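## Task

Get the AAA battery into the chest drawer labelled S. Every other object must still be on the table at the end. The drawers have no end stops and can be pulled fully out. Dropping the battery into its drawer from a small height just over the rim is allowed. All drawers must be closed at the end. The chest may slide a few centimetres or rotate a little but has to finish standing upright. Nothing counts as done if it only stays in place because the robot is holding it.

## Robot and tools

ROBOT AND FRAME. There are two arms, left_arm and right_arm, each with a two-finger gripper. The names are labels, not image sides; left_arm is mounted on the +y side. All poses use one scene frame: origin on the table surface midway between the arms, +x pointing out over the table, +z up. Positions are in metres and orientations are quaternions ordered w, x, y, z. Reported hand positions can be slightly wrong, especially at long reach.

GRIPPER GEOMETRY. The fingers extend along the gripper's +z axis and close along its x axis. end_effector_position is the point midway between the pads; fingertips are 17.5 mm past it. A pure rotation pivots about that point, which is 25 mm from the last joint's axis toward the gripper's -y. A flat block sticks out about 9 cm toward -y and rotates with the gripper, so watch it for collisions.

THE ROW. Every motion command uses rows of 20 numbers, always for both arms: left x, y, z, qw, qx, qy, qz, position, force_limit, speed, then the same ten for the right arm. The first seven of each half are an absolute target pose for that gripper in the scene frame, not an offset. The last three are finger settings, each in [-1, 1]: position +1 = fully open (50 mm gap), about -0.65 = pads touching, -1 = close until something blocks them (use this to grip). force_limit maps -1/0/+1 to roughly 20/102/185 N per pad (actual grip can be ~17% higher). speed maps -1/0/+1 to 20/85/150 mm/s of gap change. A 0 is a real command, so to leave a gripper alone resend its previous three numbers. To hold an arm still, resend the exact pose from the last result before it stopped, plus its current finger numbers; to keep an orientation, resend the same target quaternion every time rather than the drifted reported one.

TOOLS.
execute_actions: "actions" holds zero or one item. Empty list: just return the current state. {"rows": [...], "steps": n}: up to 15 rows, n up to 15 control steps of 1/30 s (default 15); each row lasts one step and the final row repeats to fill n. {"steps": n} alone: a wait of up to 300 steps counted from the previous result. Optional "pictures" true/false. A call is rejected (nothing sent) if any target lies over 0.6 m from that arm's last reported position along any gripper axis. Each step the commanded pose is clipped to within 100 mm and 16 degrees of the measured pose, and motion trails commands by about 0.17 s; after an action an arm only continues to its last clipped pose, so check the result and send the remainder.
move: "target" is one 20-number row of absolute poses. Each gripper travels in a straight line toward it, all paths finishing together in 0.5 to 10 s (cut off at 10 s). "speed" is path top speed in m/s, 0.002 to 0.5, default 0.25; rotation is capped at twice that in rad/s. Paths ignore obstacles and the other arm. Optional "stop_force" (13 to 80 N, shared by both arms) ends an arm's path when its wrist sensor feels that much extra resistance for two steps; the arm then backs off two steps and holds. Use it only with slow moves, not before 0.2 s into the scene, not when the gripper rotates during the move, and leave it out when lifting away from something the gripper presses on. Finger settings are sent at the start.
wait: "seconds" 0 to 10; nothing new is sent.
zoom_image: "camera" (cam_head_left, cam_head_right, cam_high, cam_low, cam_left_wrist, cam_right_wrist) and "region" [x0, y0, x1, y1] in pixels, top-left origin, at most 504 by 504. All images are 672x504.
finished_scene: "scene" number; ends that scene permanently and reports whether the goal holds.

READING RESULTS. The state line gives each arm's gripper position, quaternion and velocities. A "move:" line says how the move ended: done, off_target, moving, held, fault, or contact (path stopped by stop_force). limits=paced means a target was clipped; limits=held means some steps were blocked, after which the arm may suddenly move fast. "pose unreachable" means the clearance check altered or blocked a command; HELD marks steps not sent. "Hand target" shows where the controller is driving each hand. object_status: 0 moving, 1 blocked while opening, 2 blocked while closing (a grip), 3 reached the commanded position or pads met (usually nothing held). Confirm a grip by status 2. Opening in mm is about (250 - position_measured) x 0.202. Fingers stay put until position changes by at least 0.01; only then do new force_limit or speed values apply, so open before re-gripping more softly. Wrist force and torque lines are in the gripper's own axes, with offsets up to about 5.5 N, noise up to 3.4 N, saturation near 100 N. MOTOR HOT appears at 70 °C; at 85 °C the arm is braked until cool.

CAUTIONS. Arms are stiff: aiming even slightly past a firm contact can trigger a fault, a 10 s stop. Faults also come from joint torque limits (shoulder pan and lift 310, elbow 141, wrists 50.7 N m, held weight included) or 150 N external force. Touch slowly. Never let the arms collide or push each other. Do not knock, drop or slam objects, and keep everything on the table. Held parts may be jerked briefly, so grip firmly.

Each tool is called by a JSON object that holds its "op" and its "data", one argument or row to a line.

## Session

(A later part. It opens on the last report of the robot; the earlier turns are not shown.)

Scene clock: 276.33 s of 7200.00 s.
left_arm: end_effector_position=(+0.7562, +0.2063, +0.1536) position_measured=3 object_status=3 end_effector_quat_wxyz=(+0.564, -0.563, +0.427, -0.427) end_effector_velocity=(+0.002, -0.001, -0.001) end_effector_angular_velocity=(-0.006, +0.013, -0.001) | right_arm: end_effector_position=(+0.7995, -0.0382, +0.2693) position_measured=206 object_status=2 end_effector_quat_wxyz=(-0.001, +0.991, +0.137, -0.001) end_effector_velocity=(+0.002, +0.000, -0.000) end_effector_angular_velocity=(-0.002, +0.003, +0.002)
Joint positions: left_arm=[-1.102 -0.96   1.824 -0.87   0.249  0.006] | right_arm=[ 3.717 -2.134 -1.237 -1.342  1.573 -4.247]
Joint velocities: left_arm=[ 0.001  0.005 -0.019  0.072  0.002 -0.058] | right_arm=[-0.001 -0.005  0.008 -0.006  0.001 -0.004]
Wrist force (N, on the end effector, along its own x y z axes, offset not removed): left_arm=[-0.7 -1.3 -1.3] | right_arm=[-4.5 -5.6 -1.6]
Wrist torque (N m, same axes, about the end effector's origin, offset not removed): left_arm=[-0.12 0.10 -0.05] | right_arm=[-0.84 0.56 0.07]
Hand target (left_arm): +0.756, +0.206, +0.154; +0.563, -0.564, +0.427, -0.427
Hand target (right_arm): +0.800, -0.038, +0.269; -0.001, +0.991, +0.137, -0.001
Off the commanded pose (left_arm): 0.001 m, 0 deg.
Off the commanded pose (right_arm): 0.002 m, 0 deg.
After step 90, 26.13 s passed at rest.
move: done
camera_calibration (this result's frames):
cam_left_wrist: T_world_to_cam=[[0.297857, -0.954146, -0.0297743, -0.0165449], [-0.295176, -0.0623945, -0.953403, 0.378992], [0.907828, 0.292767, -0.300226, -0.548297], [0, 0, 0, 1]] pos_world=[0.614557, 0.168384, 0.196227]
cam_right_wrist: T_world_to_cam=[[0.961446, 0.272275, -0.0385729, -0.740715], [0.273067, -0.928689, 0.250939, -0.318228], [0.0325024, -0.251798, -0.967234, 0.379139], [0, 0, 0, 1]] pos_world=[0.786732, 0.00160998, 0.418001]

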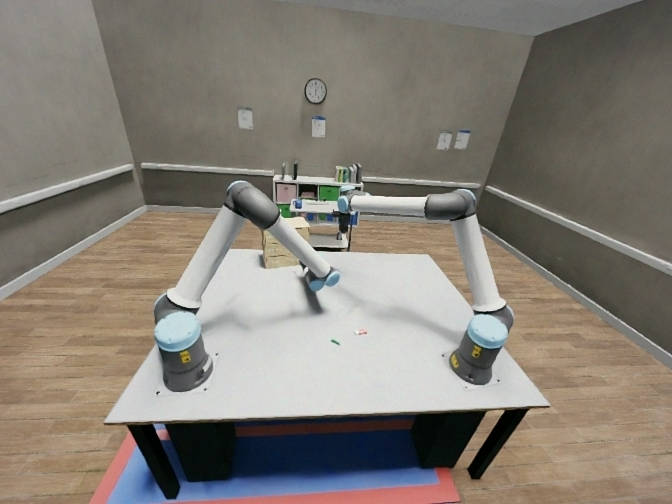

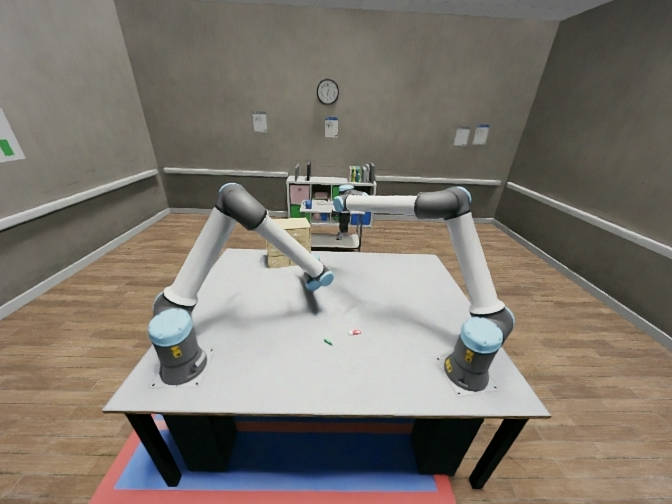

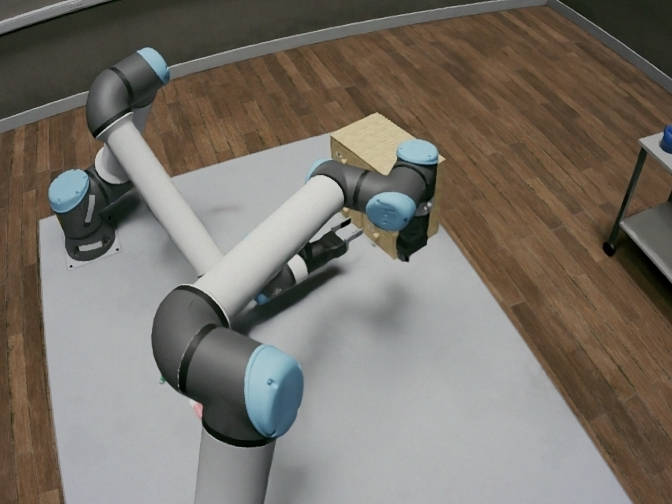

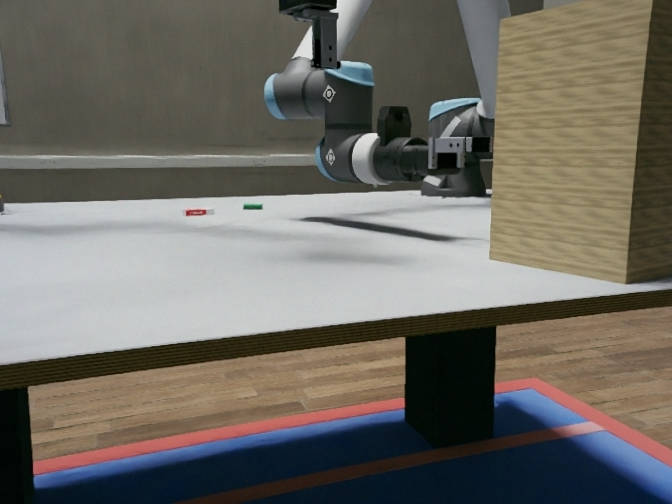

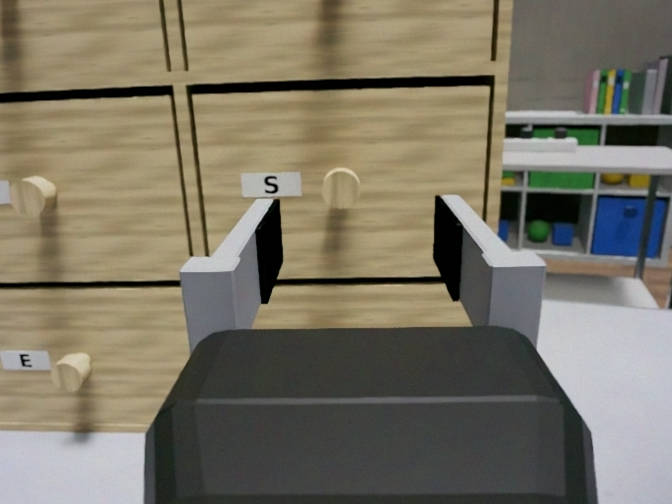

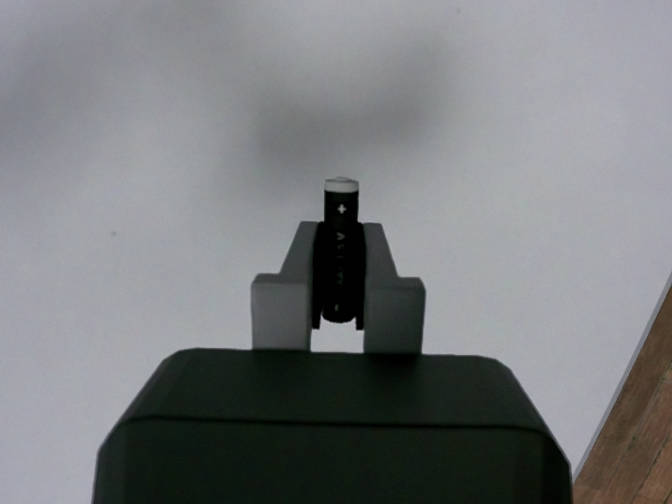

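{"op": "zoom_image", "data": {
  "camera": "cam_left_wrist",
  "region": [0, 60, 504, 440]
}}

{"op": "zoom_image", "data": {
  "camera": "cam_left_wrist",
  "region": [230, 130, 470, 310]
}}

Region (0, 60, 504, 440) of cam_left_wrist's 672x504 image, scaled by 1.000; it fills the top 380 rows of this view, and the rest is white.

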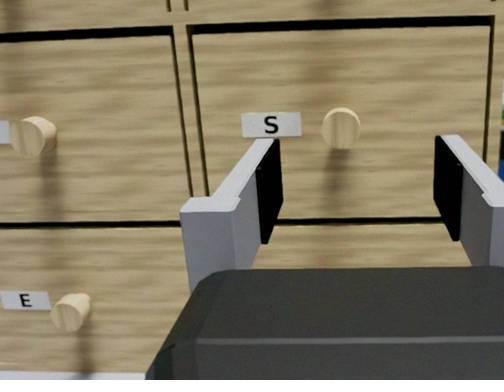

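Region (230, 130, 470, 310) of cam_left_wrist's 672x504 image, scaled by 2.100, with more detail than that image has; it fills the top 378 rows of this view, and the rest is white.

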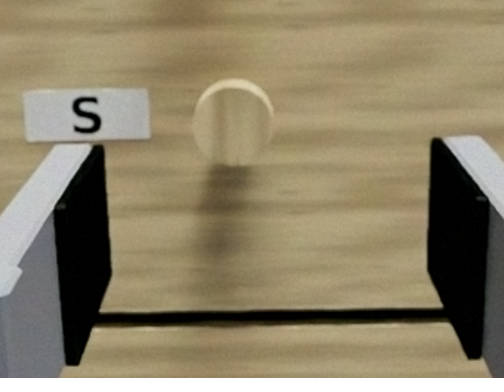

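{"op": "move", "data": {
  "target": [0.8222, 0.2330, 0.151, 0.5610, -0.5610, 0.4305, -0.4305, 0.5, 0, 0, 0.80, -0.04, 0.27, 0, 0.9905, 0.1368, 0, -1, -0.4, -1],
  "speed": 0.15
}}

Scene clock: 333.17 s of 7200.00 s.
left_arm: end_effector_position=(+0.8219, +0.2328, +0.1510) position_measured=78 object_status=3 end_effector_quat_wxyz=(+0.561, -0.561, +0.430, -0.430) end_effector_velocity=(+0.003, +0.000, -0.000) end_effector_angular_velocity=(-0.003, -0.001, -0.001) | right_arm: end_effector_position=(+0.8000, -0.0400, +0.2700) position_measured=206 object_status=2 end_effector_quat_wxyz=(-0.000, +0.991, +0.137, -0.000) end_effector_velocity=(+0.001, +0.001, +0.000) end_effector_angular_velocity=(+0.002, -0.002, -0.001)
Joint positions: left_arm=[-1.005 -0.927  1.766 -0.839  0.357  0.   ] | right_arm=[ 3.716 -2.132 -1.239 -1.342  1.571 -4.248]
Joint velocities: left_arm=[ 0.004  0.002 -0.004  0.002  0.005 -0.003] | right_arm=[ 0.    -0.     0.     0.003  0.     0.001]
Wrist force (N, on the end effector, along its own x y z axes, offset not removed): left_arm=[-1.1 -0.4 2.1] | right_arm=[0.6 -4.9 -0.3]
Wrist torque (N m, same axes, about the end effector's origin, offset not removed): left_arm=[-0.09 0.24 0.08] | right_arm=[-0.93 -0.31 -0.03]
Hand target (left_arm): +0.822, +0.233, +0.151; +0.561, -0.561, +0.430, -0.430
Hand target (right_arm): +0.800, -0.040, +0.270; -0.000, +0.991, +0.137, -0.000
Off the commanded pose (left_arm): 0.000 m, 0 deg.
Off the commanded pose (right_arm): 0.000 m, 0 deg.
After step 90, 52.77 s passed at rest.
move: done
camera_calibration (this result's frames):
cam_left_wrist: T_world_to_cam=[[0.286297, -0.95768, -0.0297259, -0.000515067], [-0.297255, -0.0592847, -0.952956, 0.398507], [0.910864, 0.281665, -0.301648, -0.616195], [0, 0, 0, 1]] pos_world=[0.679876, 0.196692, 0.193871]
cam_right_wrist: T_world_to_cam=[[0.961513, 0.272272, -0.0368927, -0.741185], [0.272578, -0.928353, 0.25271, -0.320221], [0.0345566, -0.25304, -0.966838, 0.37751], [0, 0, 0, 1]] pos_world=[0.786899, 0.0000517578, 0.41857]

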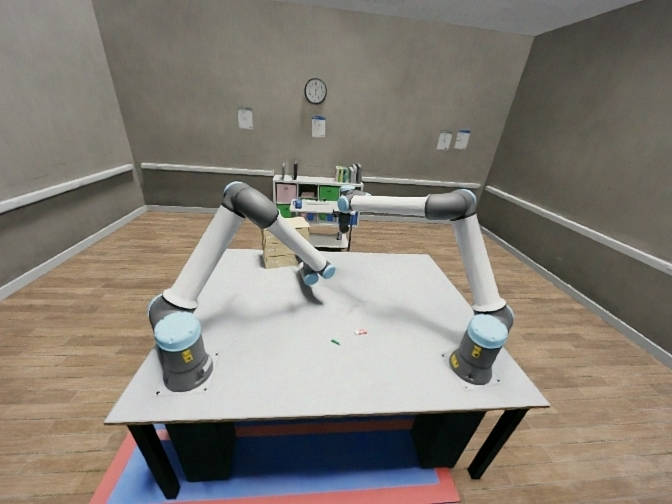

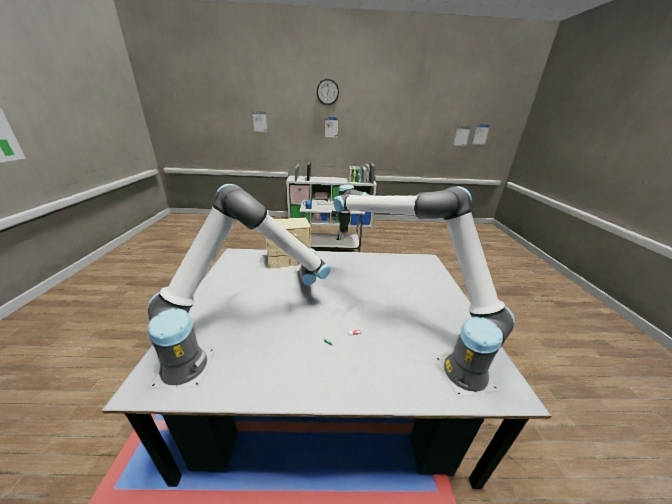

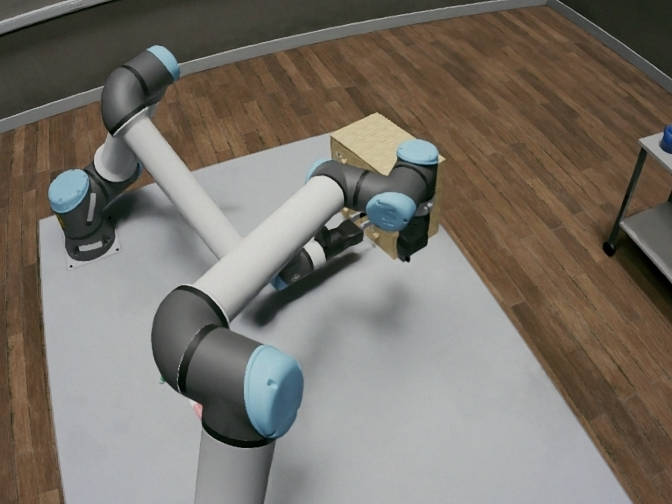

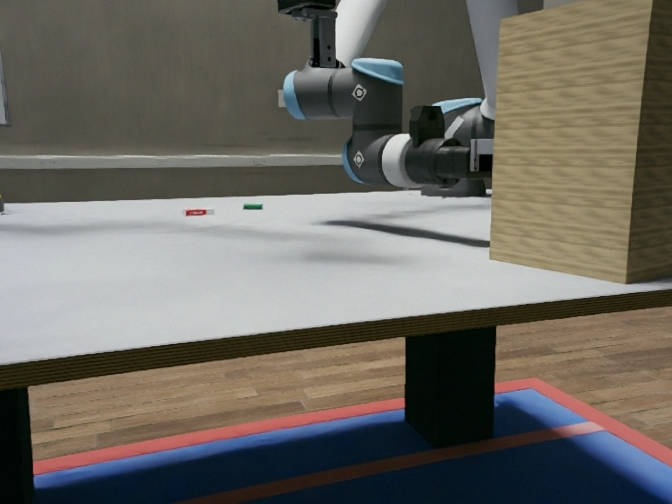

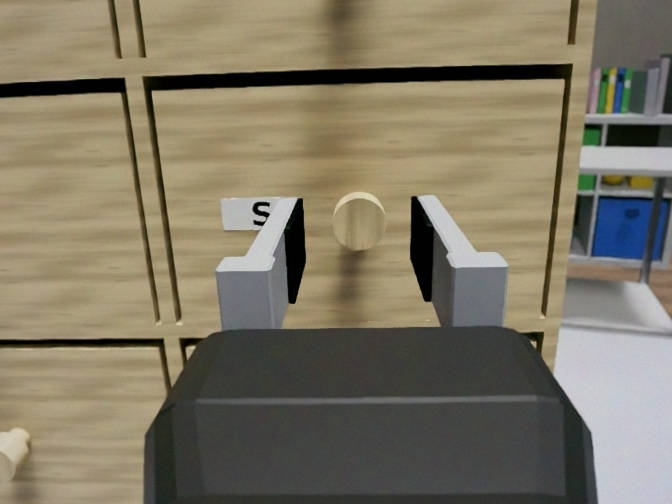

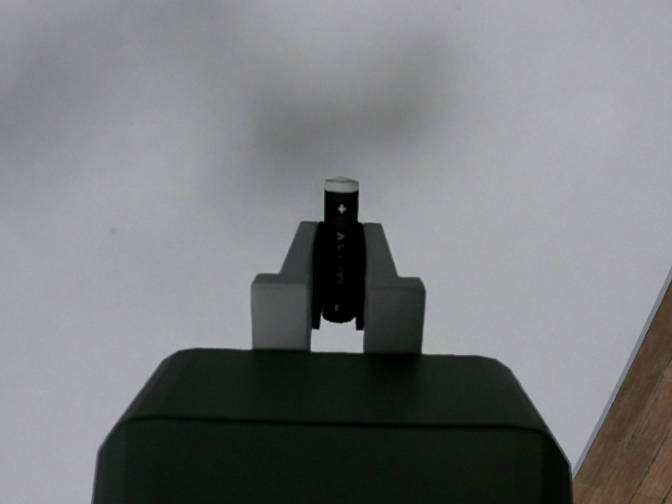

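{"op": "zoom_image", "data": {
  "camera": "cam_left_wrist",
  "region": [270, 160, 450, 310]
}}

{"op": "zoom_image", "data": {
  "camera": "cam_left_wrist",
  "region": [120, 40, 624, 340]
}}

Region (270, 160, 450, 310) of cam_left_wrist's 672x504 image, scaled by 2.800, with more detail than that image has.

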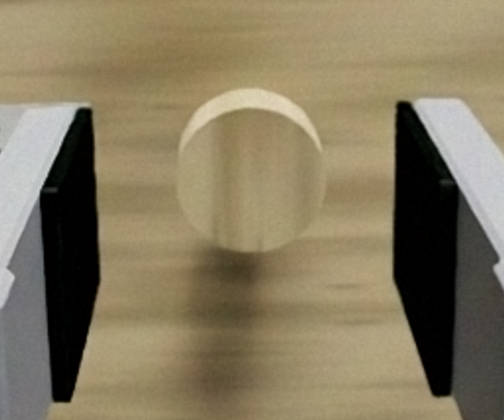

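Region (120, 40, 624, 340) of cam_left_wrist's 672x504 image, scaled by 1.000; it fills the top 300 rows of this view, and the rest is white.

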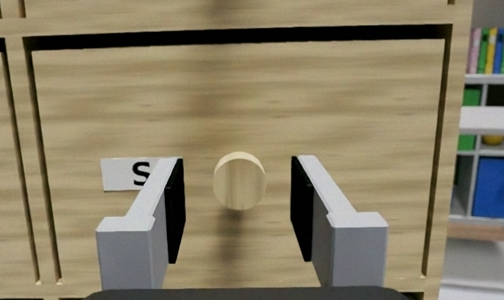

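{"op": "move", "data": {
  "target": [0.8370, 0.2359, 0.1515, 0.5610, -0.5610, 0.4305, -0.4305, 0.5, 0, 0, 0.80, -0.04, 0.27, 0, 0.9905, 0.1368, 0, -1, -0.4, -1],
  "speed": 0.03,
  "stop_force": 13
}}

Scene clock: 372.83 s of 7200.00 s.
left_arm: end_effector_position=(+0.8367, +0.2358, +0.1515) position_measured=78 object_status=3 end_effector_quat_wxyz=(+0.561, -0.561, +0.430, -0.430) end_effector_velocity=(+0.003, -0.001, +0.001) end_effector_angular_velocity=(-0.002, -0.001, -0.000) | right_arm: end_effector_position=(+0.8000, -0.0400, +0.2700) position_measured=206 object_status=2 end_effector_quat_wxyz=(+0.000, +0.991, +0.137, -0.000) end_effector_velocity=(+0.000, -0.000, +0.001) end_effector_angular_velocity=(+0.001, -0.001, +0.000)
Joint positions: left_arm=[-0.987 -0.917  1.745 -0.828  0.375 -0.   ] | right_arm=[ 3.716 -2.132 -1.239 -1.342  1.571 -4.248]
Joint velocities: left_arm=[ 0.003  0.003 -0.007  0.002  0.003 -0.001] | right_arm=[-0.     0.001  0.    -0.     0.    -0.   ]
Wrist force (N, on the end effector, along its own x y z axes, offset not removed): left_arm=[0.9 0.4 -1.0] | right_arm=[-2.1 -2.6 0.2]
Wrist torque (N m, same axes, about the end effector's origin, offset not removed): left_arm=[0.11 -0.22 -0.04] | right_arm=[-0.30 0.09 0.04]
Hand target (left_arm): +0.837, +0.236, +0.151; +0.561, -0.561, +0.430, -0.430
Hand target (right_arm): +0.800, -0.040, +0.270; -0.000, +0.991, +0.137, -0.000
Off the commanded pose (left_arm): 0.000 m, 0 deg.
Off the commanded pose (right_arm): 0.000 m, 0 deg.
After step 90, 35.80 s passed at rest.
move: done
camera_calibration (this result's frames):
cam_left_wrist: T_world_to_cam=[[0.286241, -0.957701, -0.0295885, -0.0018276], [-0.297215, -0.0593907, -0.952962, 0.403542], [0.910895, 0.281571, -0.301643, -0.630366], [0, 0, 0, 1]] pos_world=[0.694659, 0.199709, 0.19436]
cam_right_wrist: T_world_to_cam=[[0.961514, 0.272271, -0.0368791, -0.741185], [0.272574, -0.928351, 0.25272, -0.320232], [0.0345717, -0.253046, -0.966836, 0.377501], [0, 0, 0, 1]] pos_world=[0.786895, 0.0000409546, 0.418576]

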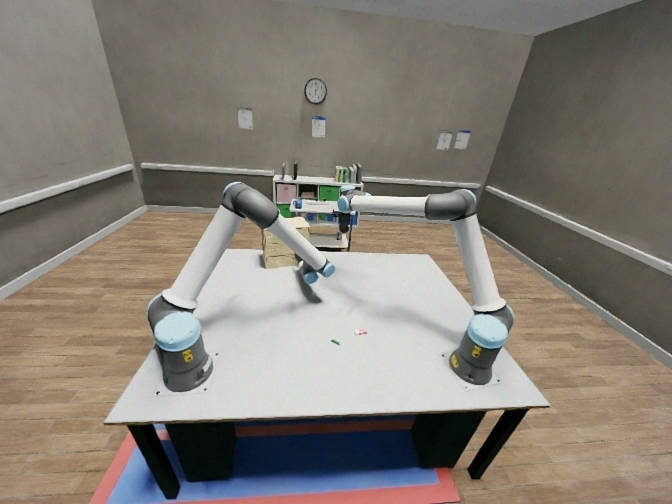

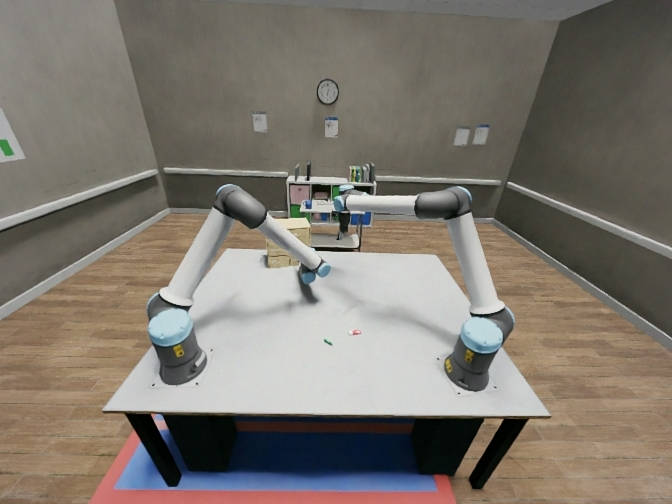

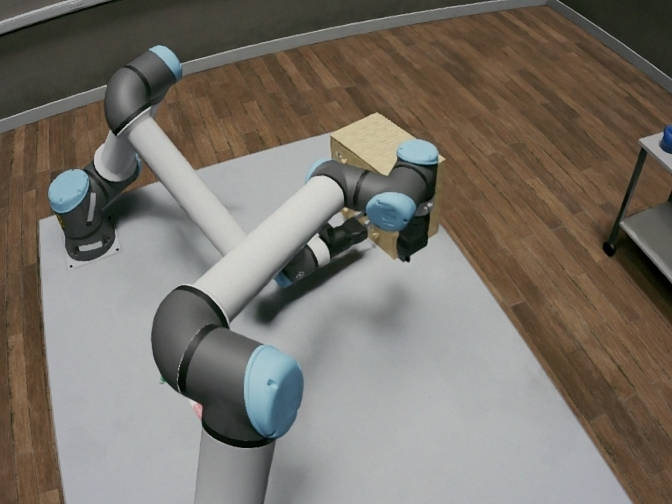

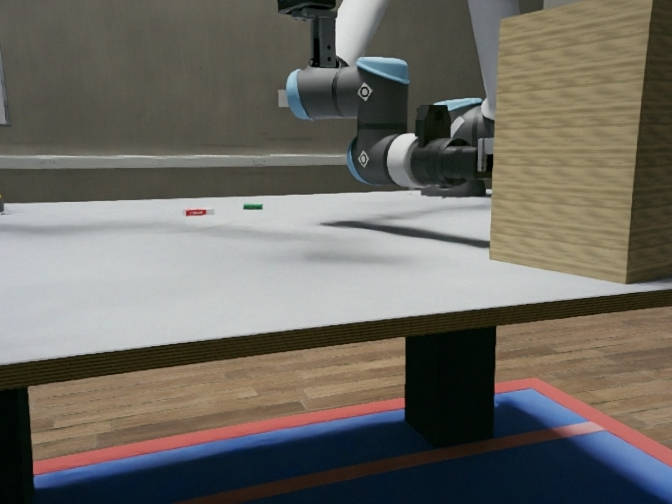

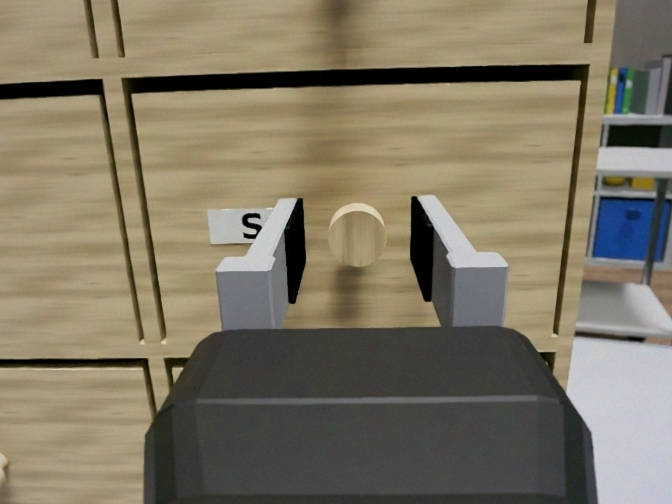

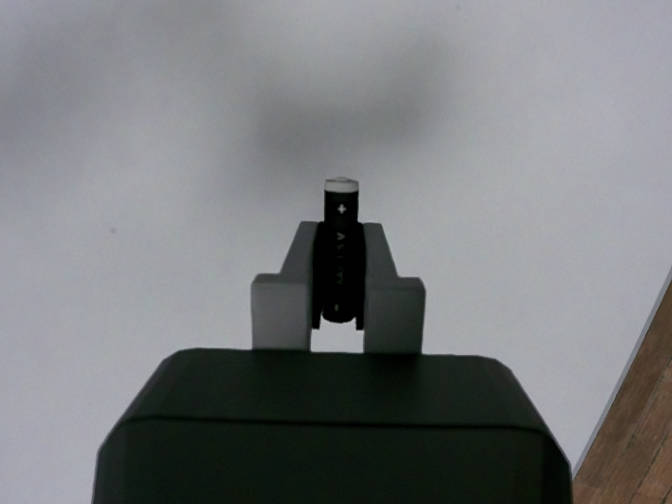

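{"op": "zoom_image", "data": {
  "camera": "cam_left_wrist",
  "region": [270, 160, 450, 310]
}}

{"op": "zoom_image", "data": {
  "camera": "cam_high",
  "region": [320, 180, 420, 270]
}}

Region (270, 160, 450, 310) of cam_left_wrist's 672x504 image, scaled by 2.800, with more detail than that image has.

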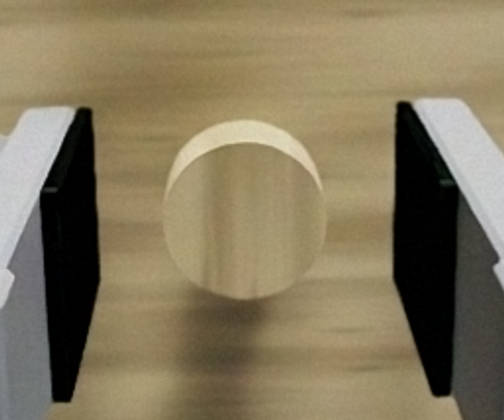

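Region (320, 180, 420, 270) of cam_high's 672x504 image, scaled by 5.040, with more detail than that image has; it fills the top 454 rows of this view, and the rest is white.

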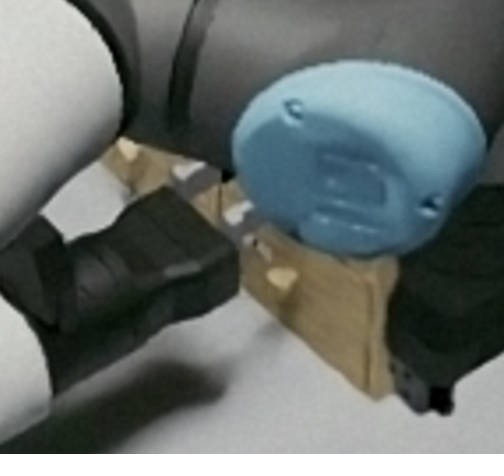

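{"op": "move", "data": {
  "target": [0.8370, 0.2359, 0.1515, 0.5610, -0.5610, 0.4305, -0.4305, -1, -0.2, -0.5, 0.80, -0.04, 0.27, 0, 0.9905, 0.1368, 0, -1, -0.4, -1],
  "speed": 0.03
}}

Scene clock: 391.07 s of 7200.00 s.
left_arm: end_effector_position=(+0.8370, +0.2359, +0.1515) position_measured=181 object_status=2 end_effector_quat_wxyz=(+0.561, -0.561, +0.430, -0.430) end_effector_velocity=(-0.000, +0.000, -0.000) end_effector_angular_velocity=(+0.001, +0.001, +0.000) | right_arm: end_effector_position=(+0.8000, -0.0400, +0.2700) position_measured=206 object_status=2 end_effector_quat_wxyz=(-0.000, +0.991, +0.137, +0.000) end_effector_velocity=(-0.000, +0.001, +0.000) end_effector_angular_velocity=(+0.001, +0.001, -0.000)
Joint positions: left_arm=[-0.987 -0.917  1.745 -0.827  0.376 -0.   ] | right_arm=[ 3.716 -2.132 -1.239 -1.342  1.571 -4.248]
Joint velocities: left_arm=[-0.    -0.     0.001  0.    -0.     0.001] | right_arm=[ 0.     0.     0.001 -0.     0.001  0.   ]
Wrist force (N, on the end effector, along its own x y z axes, offset not removed): left_arm=[0.1 -2.7 1.1] | right_arm=[-2.0 -3.6 -0.7]
Wrist torque (N m, same axes, about the end effector's origin, offset not removed): left_arm=[-0.42 -0.14 -0.02] | right_arm=[-0.54 0.13 0.00]
Hand target (left_arm): +0.837, +0.236, +0.151; +0.561, -0.561, +0.430, -0.430
Hand target (right_arm): +0.800, -0.040, +0.270; +0.000, +0.991, +0.137, +0.000
Off the commanded pose (left_arm): 0.000 m, 0 deg.
Off the commanded pose (right_arm): 0.000 m, 0 deg.
After step 90, 14.53 s passed at rest.
move: done
camera_calibration (this result's frames):
cam_left_wrist: T_world_to_cam=[[0.286238, -0.9577, -0.0296452, -0.0018548], [-0.297246, -0.0593428, -0.952955, 0.403661], [0.910886, 0.281584, -0.301659, -0.630658], [0, 0, 0, 1]] pos_world=[0.694975, 0.199761, 0.194372]
cam_right_wrist: T_world_to_cam=[[0.961514, 0.272271, -0.0368783, -0.741185], [0.272574, -0.928351, 0.25272, -0.320232], [0.0345724, -0.253046, -0.966836, 0.3775], [0, 0, 0, 1]] pos_world=[0.786895, 0.0000407679, 0.418577]

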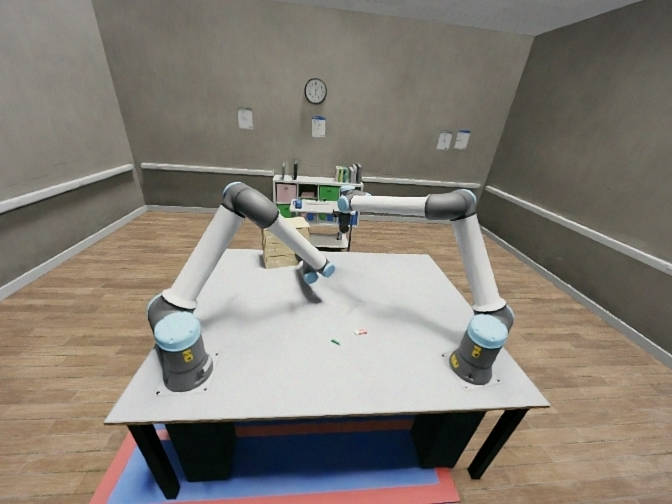

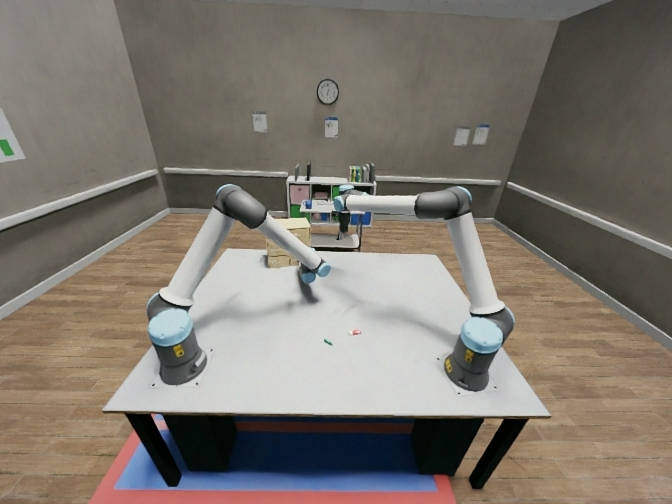

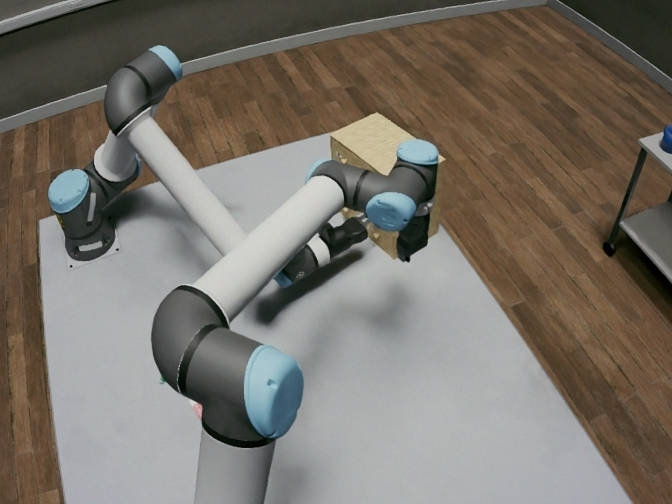

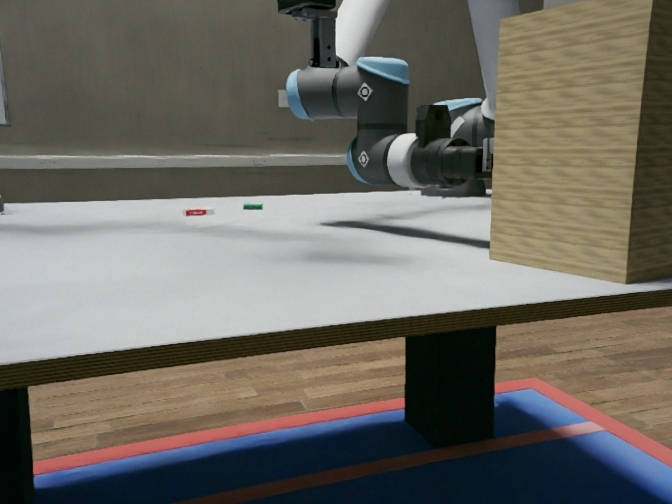

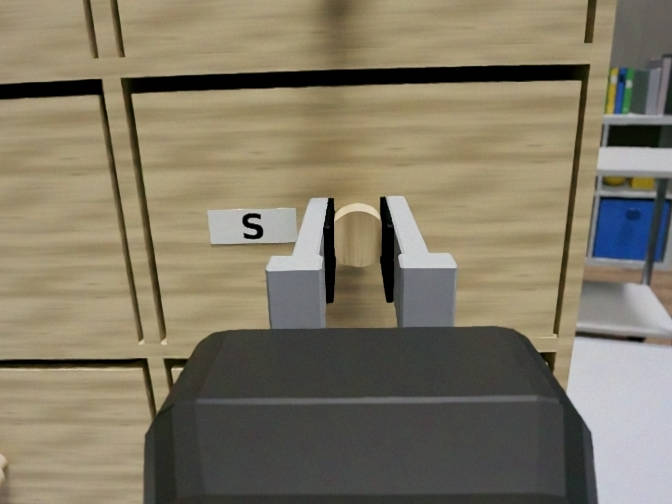

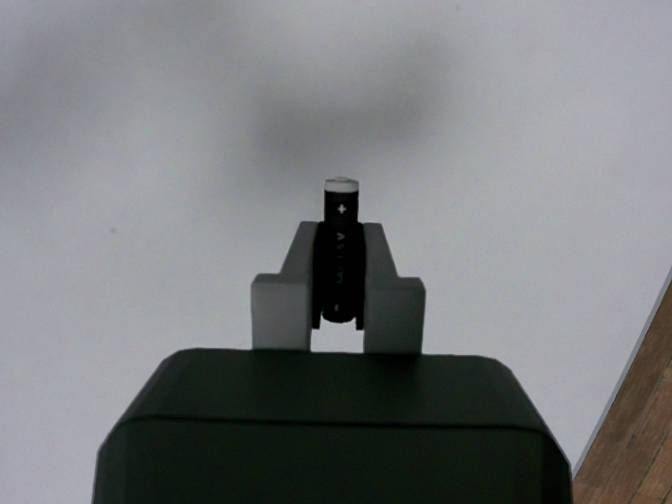

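{"op": "move", "data": {
  "target": [0.7356, 0.2087, 0.1515, 0.5610, -0.5610, 0.4305, -0.4305, -1, -0.2, -0.5, 0.80, 0.20, 0.34, 0, 0.9914, 0.1305, 0, -1, -0.4, -1],
  "speed": 0.13,
  "stop_force": 35
}}

Scene clock: 421.33 s of 7200.00 s.
left_arm: end_effector_position=(+0.7356, +0.2088, +0.1516) position_measured=181 object_status=2 end_effector_quat_wxyz=(+0.561, -0.561, +0.430, -0.431) end_effector_velocity=(-0.001, -0.000, -0.000) end_effector_angular_velocity=(+0.001, +0.000, +0.000) | right_arm: end_effector_position=(+0.7999, +0.1998, +0.3397) position_measured=206 object_status=2 end_effector_quat_wxyz=(+0.000, +0.991, +0.131, +0.000) end_effector_velocity=(-0.001, +0.004, +0.001) end_effector_angular_velocity=(+0.001, +0.004, +0.002)
Joint positions: left_arm=[-1.124 -0.979  1.864 -0.886  0.239  0.   ] | right_arm=[ 3.87  -2.425 -0.619 -1.669  1.57  -4.082]
Joint velocities: left_arm=[-0.001 -0.     0.001 -0.001 -0.002  0.002] | right_arm=[ 0.002 -0.008  0.016 -0.01   0.004  0.   ]
Wrist force (N, on the end effector, along its own x y z axes, offset not removed): left_arm=[2.4 0.9 0.3] | right_arm=[-2.8 -3.6 -1.2]
Wrist torque (N m, same axes, about the end effector's origin, offset not removed): left_arm=[-0.06 -0.39 -0.11] | right_arm=[-0.54 0.25 0.13]
Hand target (left_arm): +0.736, +0.209, +0.152; +0.561, -0.561, +0.430, -0.430
Hand target (right_arm): +0.800, +0.200, +0.340; +0.000, +0.991, +0.131, +0.000
Off the commanded pose (left_arm): 0.000 m, 0 deg.
Off the commanded pose (right_arm): 0.000 m, 0 deg.
After step 90, 24.73 s passed at rest.
move: done
camera_calibration (this result's frames):
cam_left_wrist: T_world_to_cam=[[0.286242, -0.957701, -0.0295708, 0.00124945], [-0.297205, -0.0594054, -0.952964, 0.371966], [0.910898, 0.281567, -0.301638, -0.530686], [0, 0, 0, 1]] pos_world=[0.593593, 0.172717, 0.194431]
cam_right_wrist: T_world_to_cam=[[0.964931, 0.259996, -0.0361918, -0.804372], [0.260531, -0.931666, 0.253225, -0.105041], [0.0321188, -0.253774, -0.96673, 0.507619], [0, 0, 0, 1]] pos_world=[0.787226, 0.24009, 0.488218]

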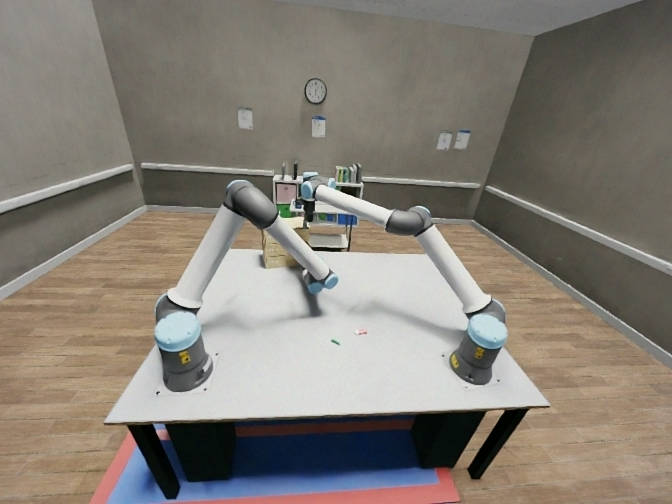

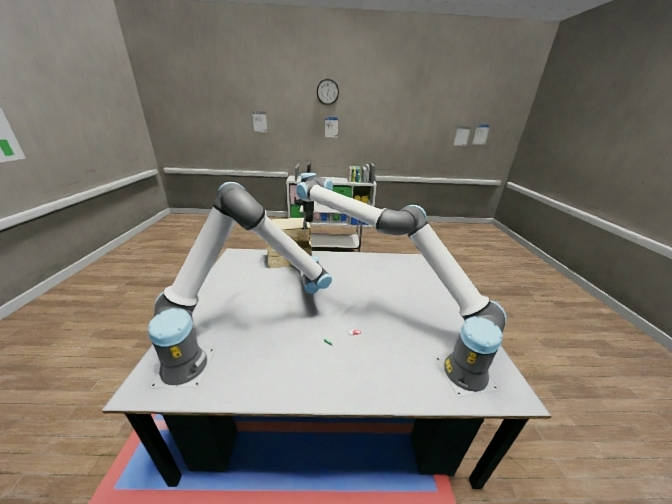

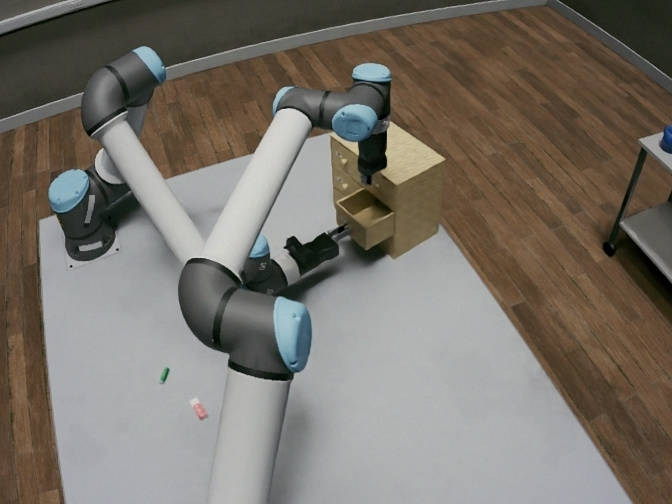

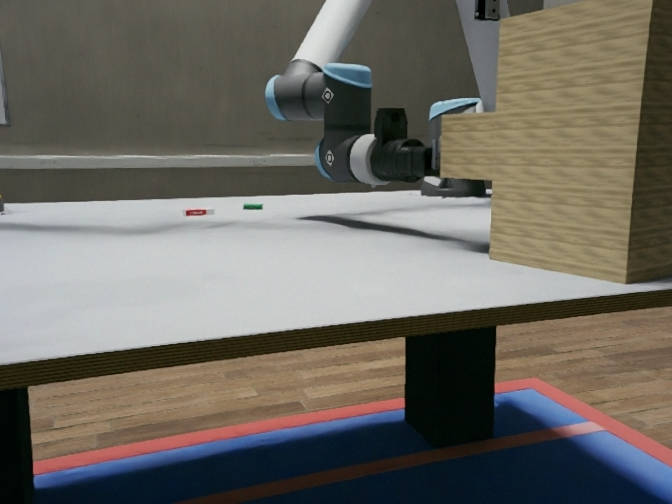

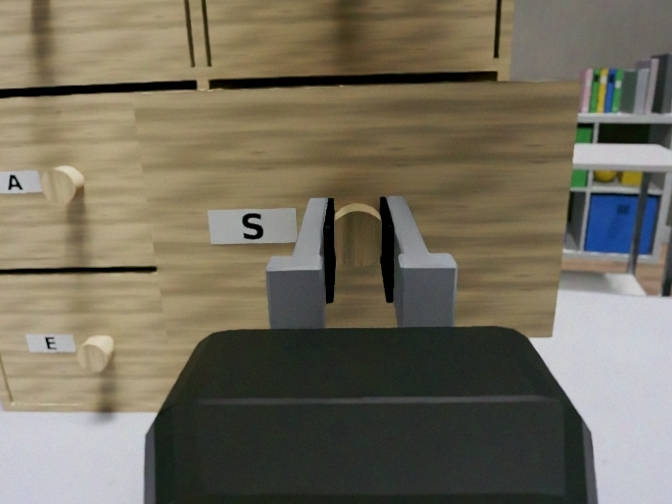

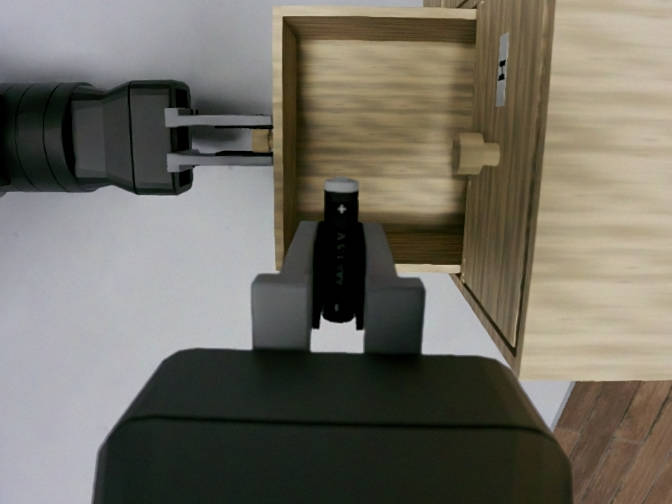

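{"op": "move", "data": {
  "target": [0.7356, 0.2087, 0.1515, 0.5610, -0.5610, 0.4305, -0.4305, -1, -0.2, -0.5, 0.804, 0.203, 0.162, 0, 0.9914, 0.1305, 0, -1, -0.4, -1],
  "speed": 0.12,
  "stop_force": 15
}}

Scene clock: 447.50 s of 7200.00 s.
left_arm: end_effector_position=(+0.7356, +0.2087, +0.1515) position_measured=181 object_status=2 end_effector_quat_wxyz=(+0.561, -0.561, +0.430, -0.430) end_effector_velocity=(+0.000, -0.000, -0.001) end_effector_angular_velocity=(+0.001, +0.000, +0.000) | right_arm: end_effector_position=(+0.8037, +0.2027, +0.1623) position_measured=206 object_status=2 end_effector_quat_wxyz=(+0.000, +0.991, +0.131, -0.000) end_effector_velocity=(+0.000, -0.000, -0.002) end_effector_angular_velocity=(-0.000, -0.001, +0.000)
Joint positions: left_arm=[-1.124 -0.978  1.864 -0.886  0.239  0.   ] | right_arm=[ 3.868 -2.456 -0.874 -1.383  1.571 -4.083]
Joint velocities: left_arm=[ 0.     0.001 -0.     0.001  0.    -0.   ] | right_arm=[ 0.    -0.001 -0.002  0.003 -0.001  0.   ]
Wrist force (N, on the end effector, along its own x y z axes, offset not removed): left_arm=[1.3 1.7 -1.4] | right_arm=[-4.4 -3.7 1.6]
Wrist torque (N m, same axes, about the end effector's origin, offset not removed): left_arm=[0.01 -0.28 -0.08] | right_arm=[-0.57 0.61 0.12]
Hand target (left_arm): +0.736, +0.209, +0.151; +0.561, -0.561, +0.430, -0.430
Hand target (right_arm): +0.804, +0.203, +0.162; -0.000, +0.991, +0.131, -0.000
Off the commanded pose (left_arm): 0.000 m, 0 deg.
Off the commanded pose (right_arm): 0.001 m, 0 deg.
After step 90, 21.13 s passed at rest.
move: done
camera_calibration (this result's frames):
cam_left_wrist: T_world_to_cam=[[0.286238, -0.9577, -0.029648, 0.00113333], [-0.297245, -0.0593397, -0.952956, 0.371909], [0.910886, 0.281585, -0.301657, -0.530621], [0, 0, 0, 1]] pos_world=[0.593559, 0.172569, 0.194381]
cam_right_wrist: T_world_to_cam=[[0.9649, 0.260013, -0.0369052, -0.815021], [0.260744, -0.931743, 0.252722, -0.0585588], [0.0313247, -0.253474, -0.966835, 0.337358], [0, 0, 0, 1]] pos_world=[0.791115, 0.242865, 0.31089]

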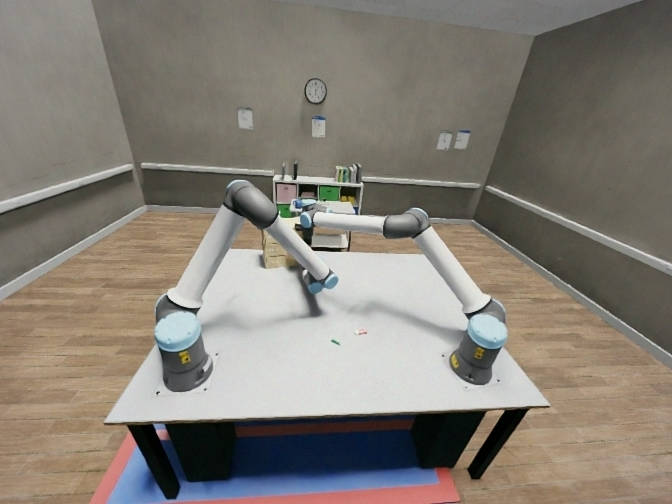

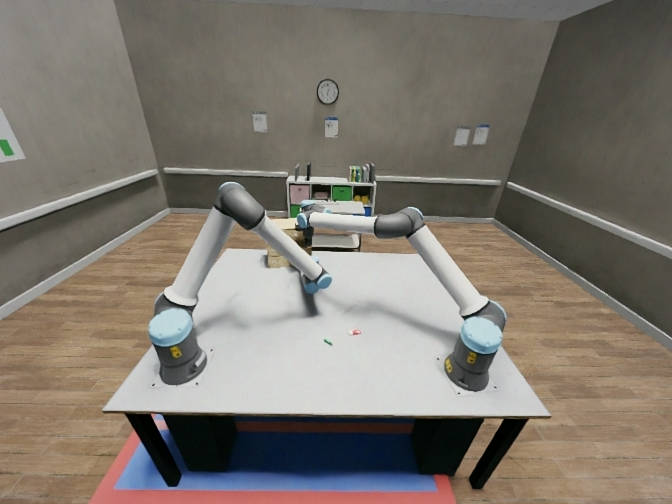

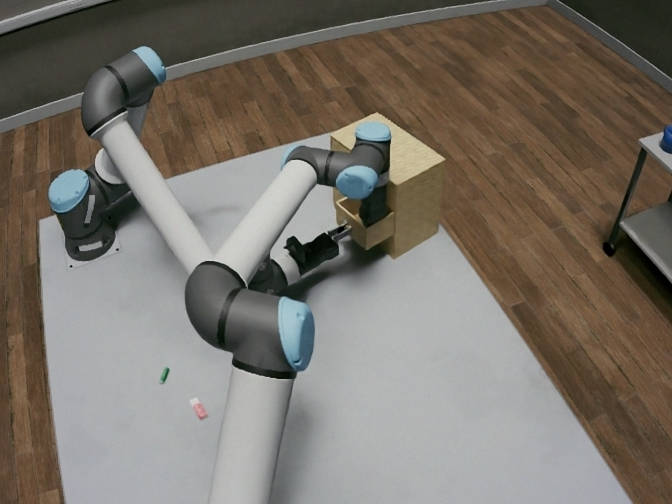

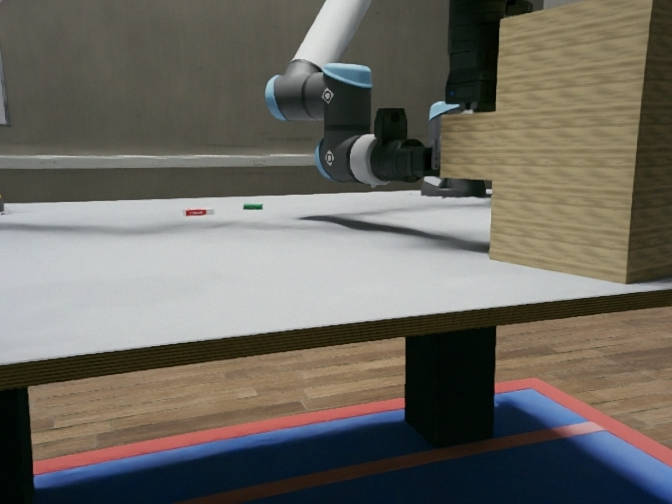

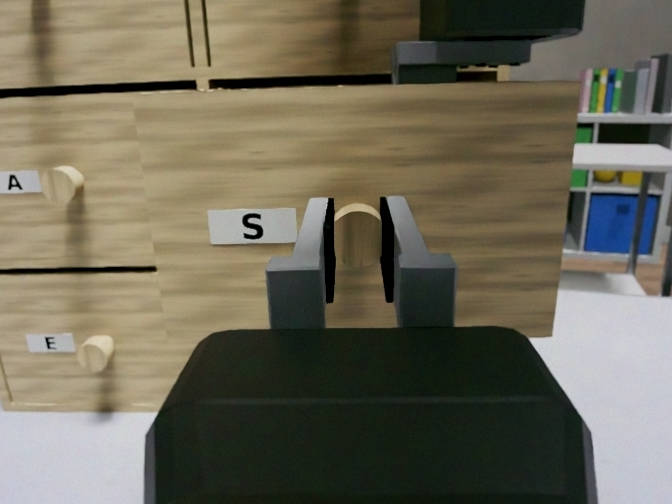

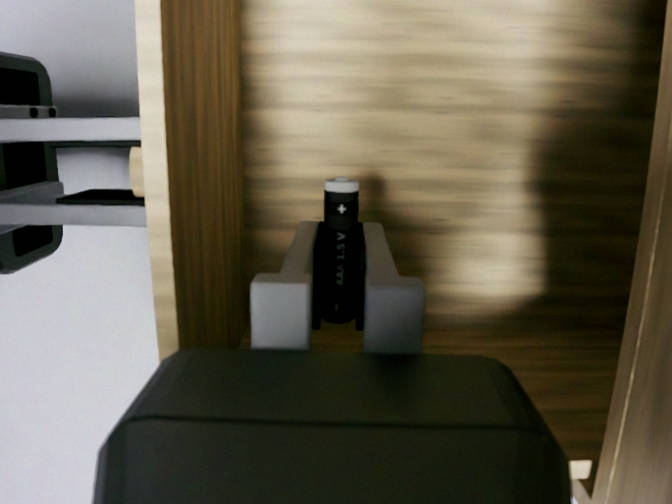

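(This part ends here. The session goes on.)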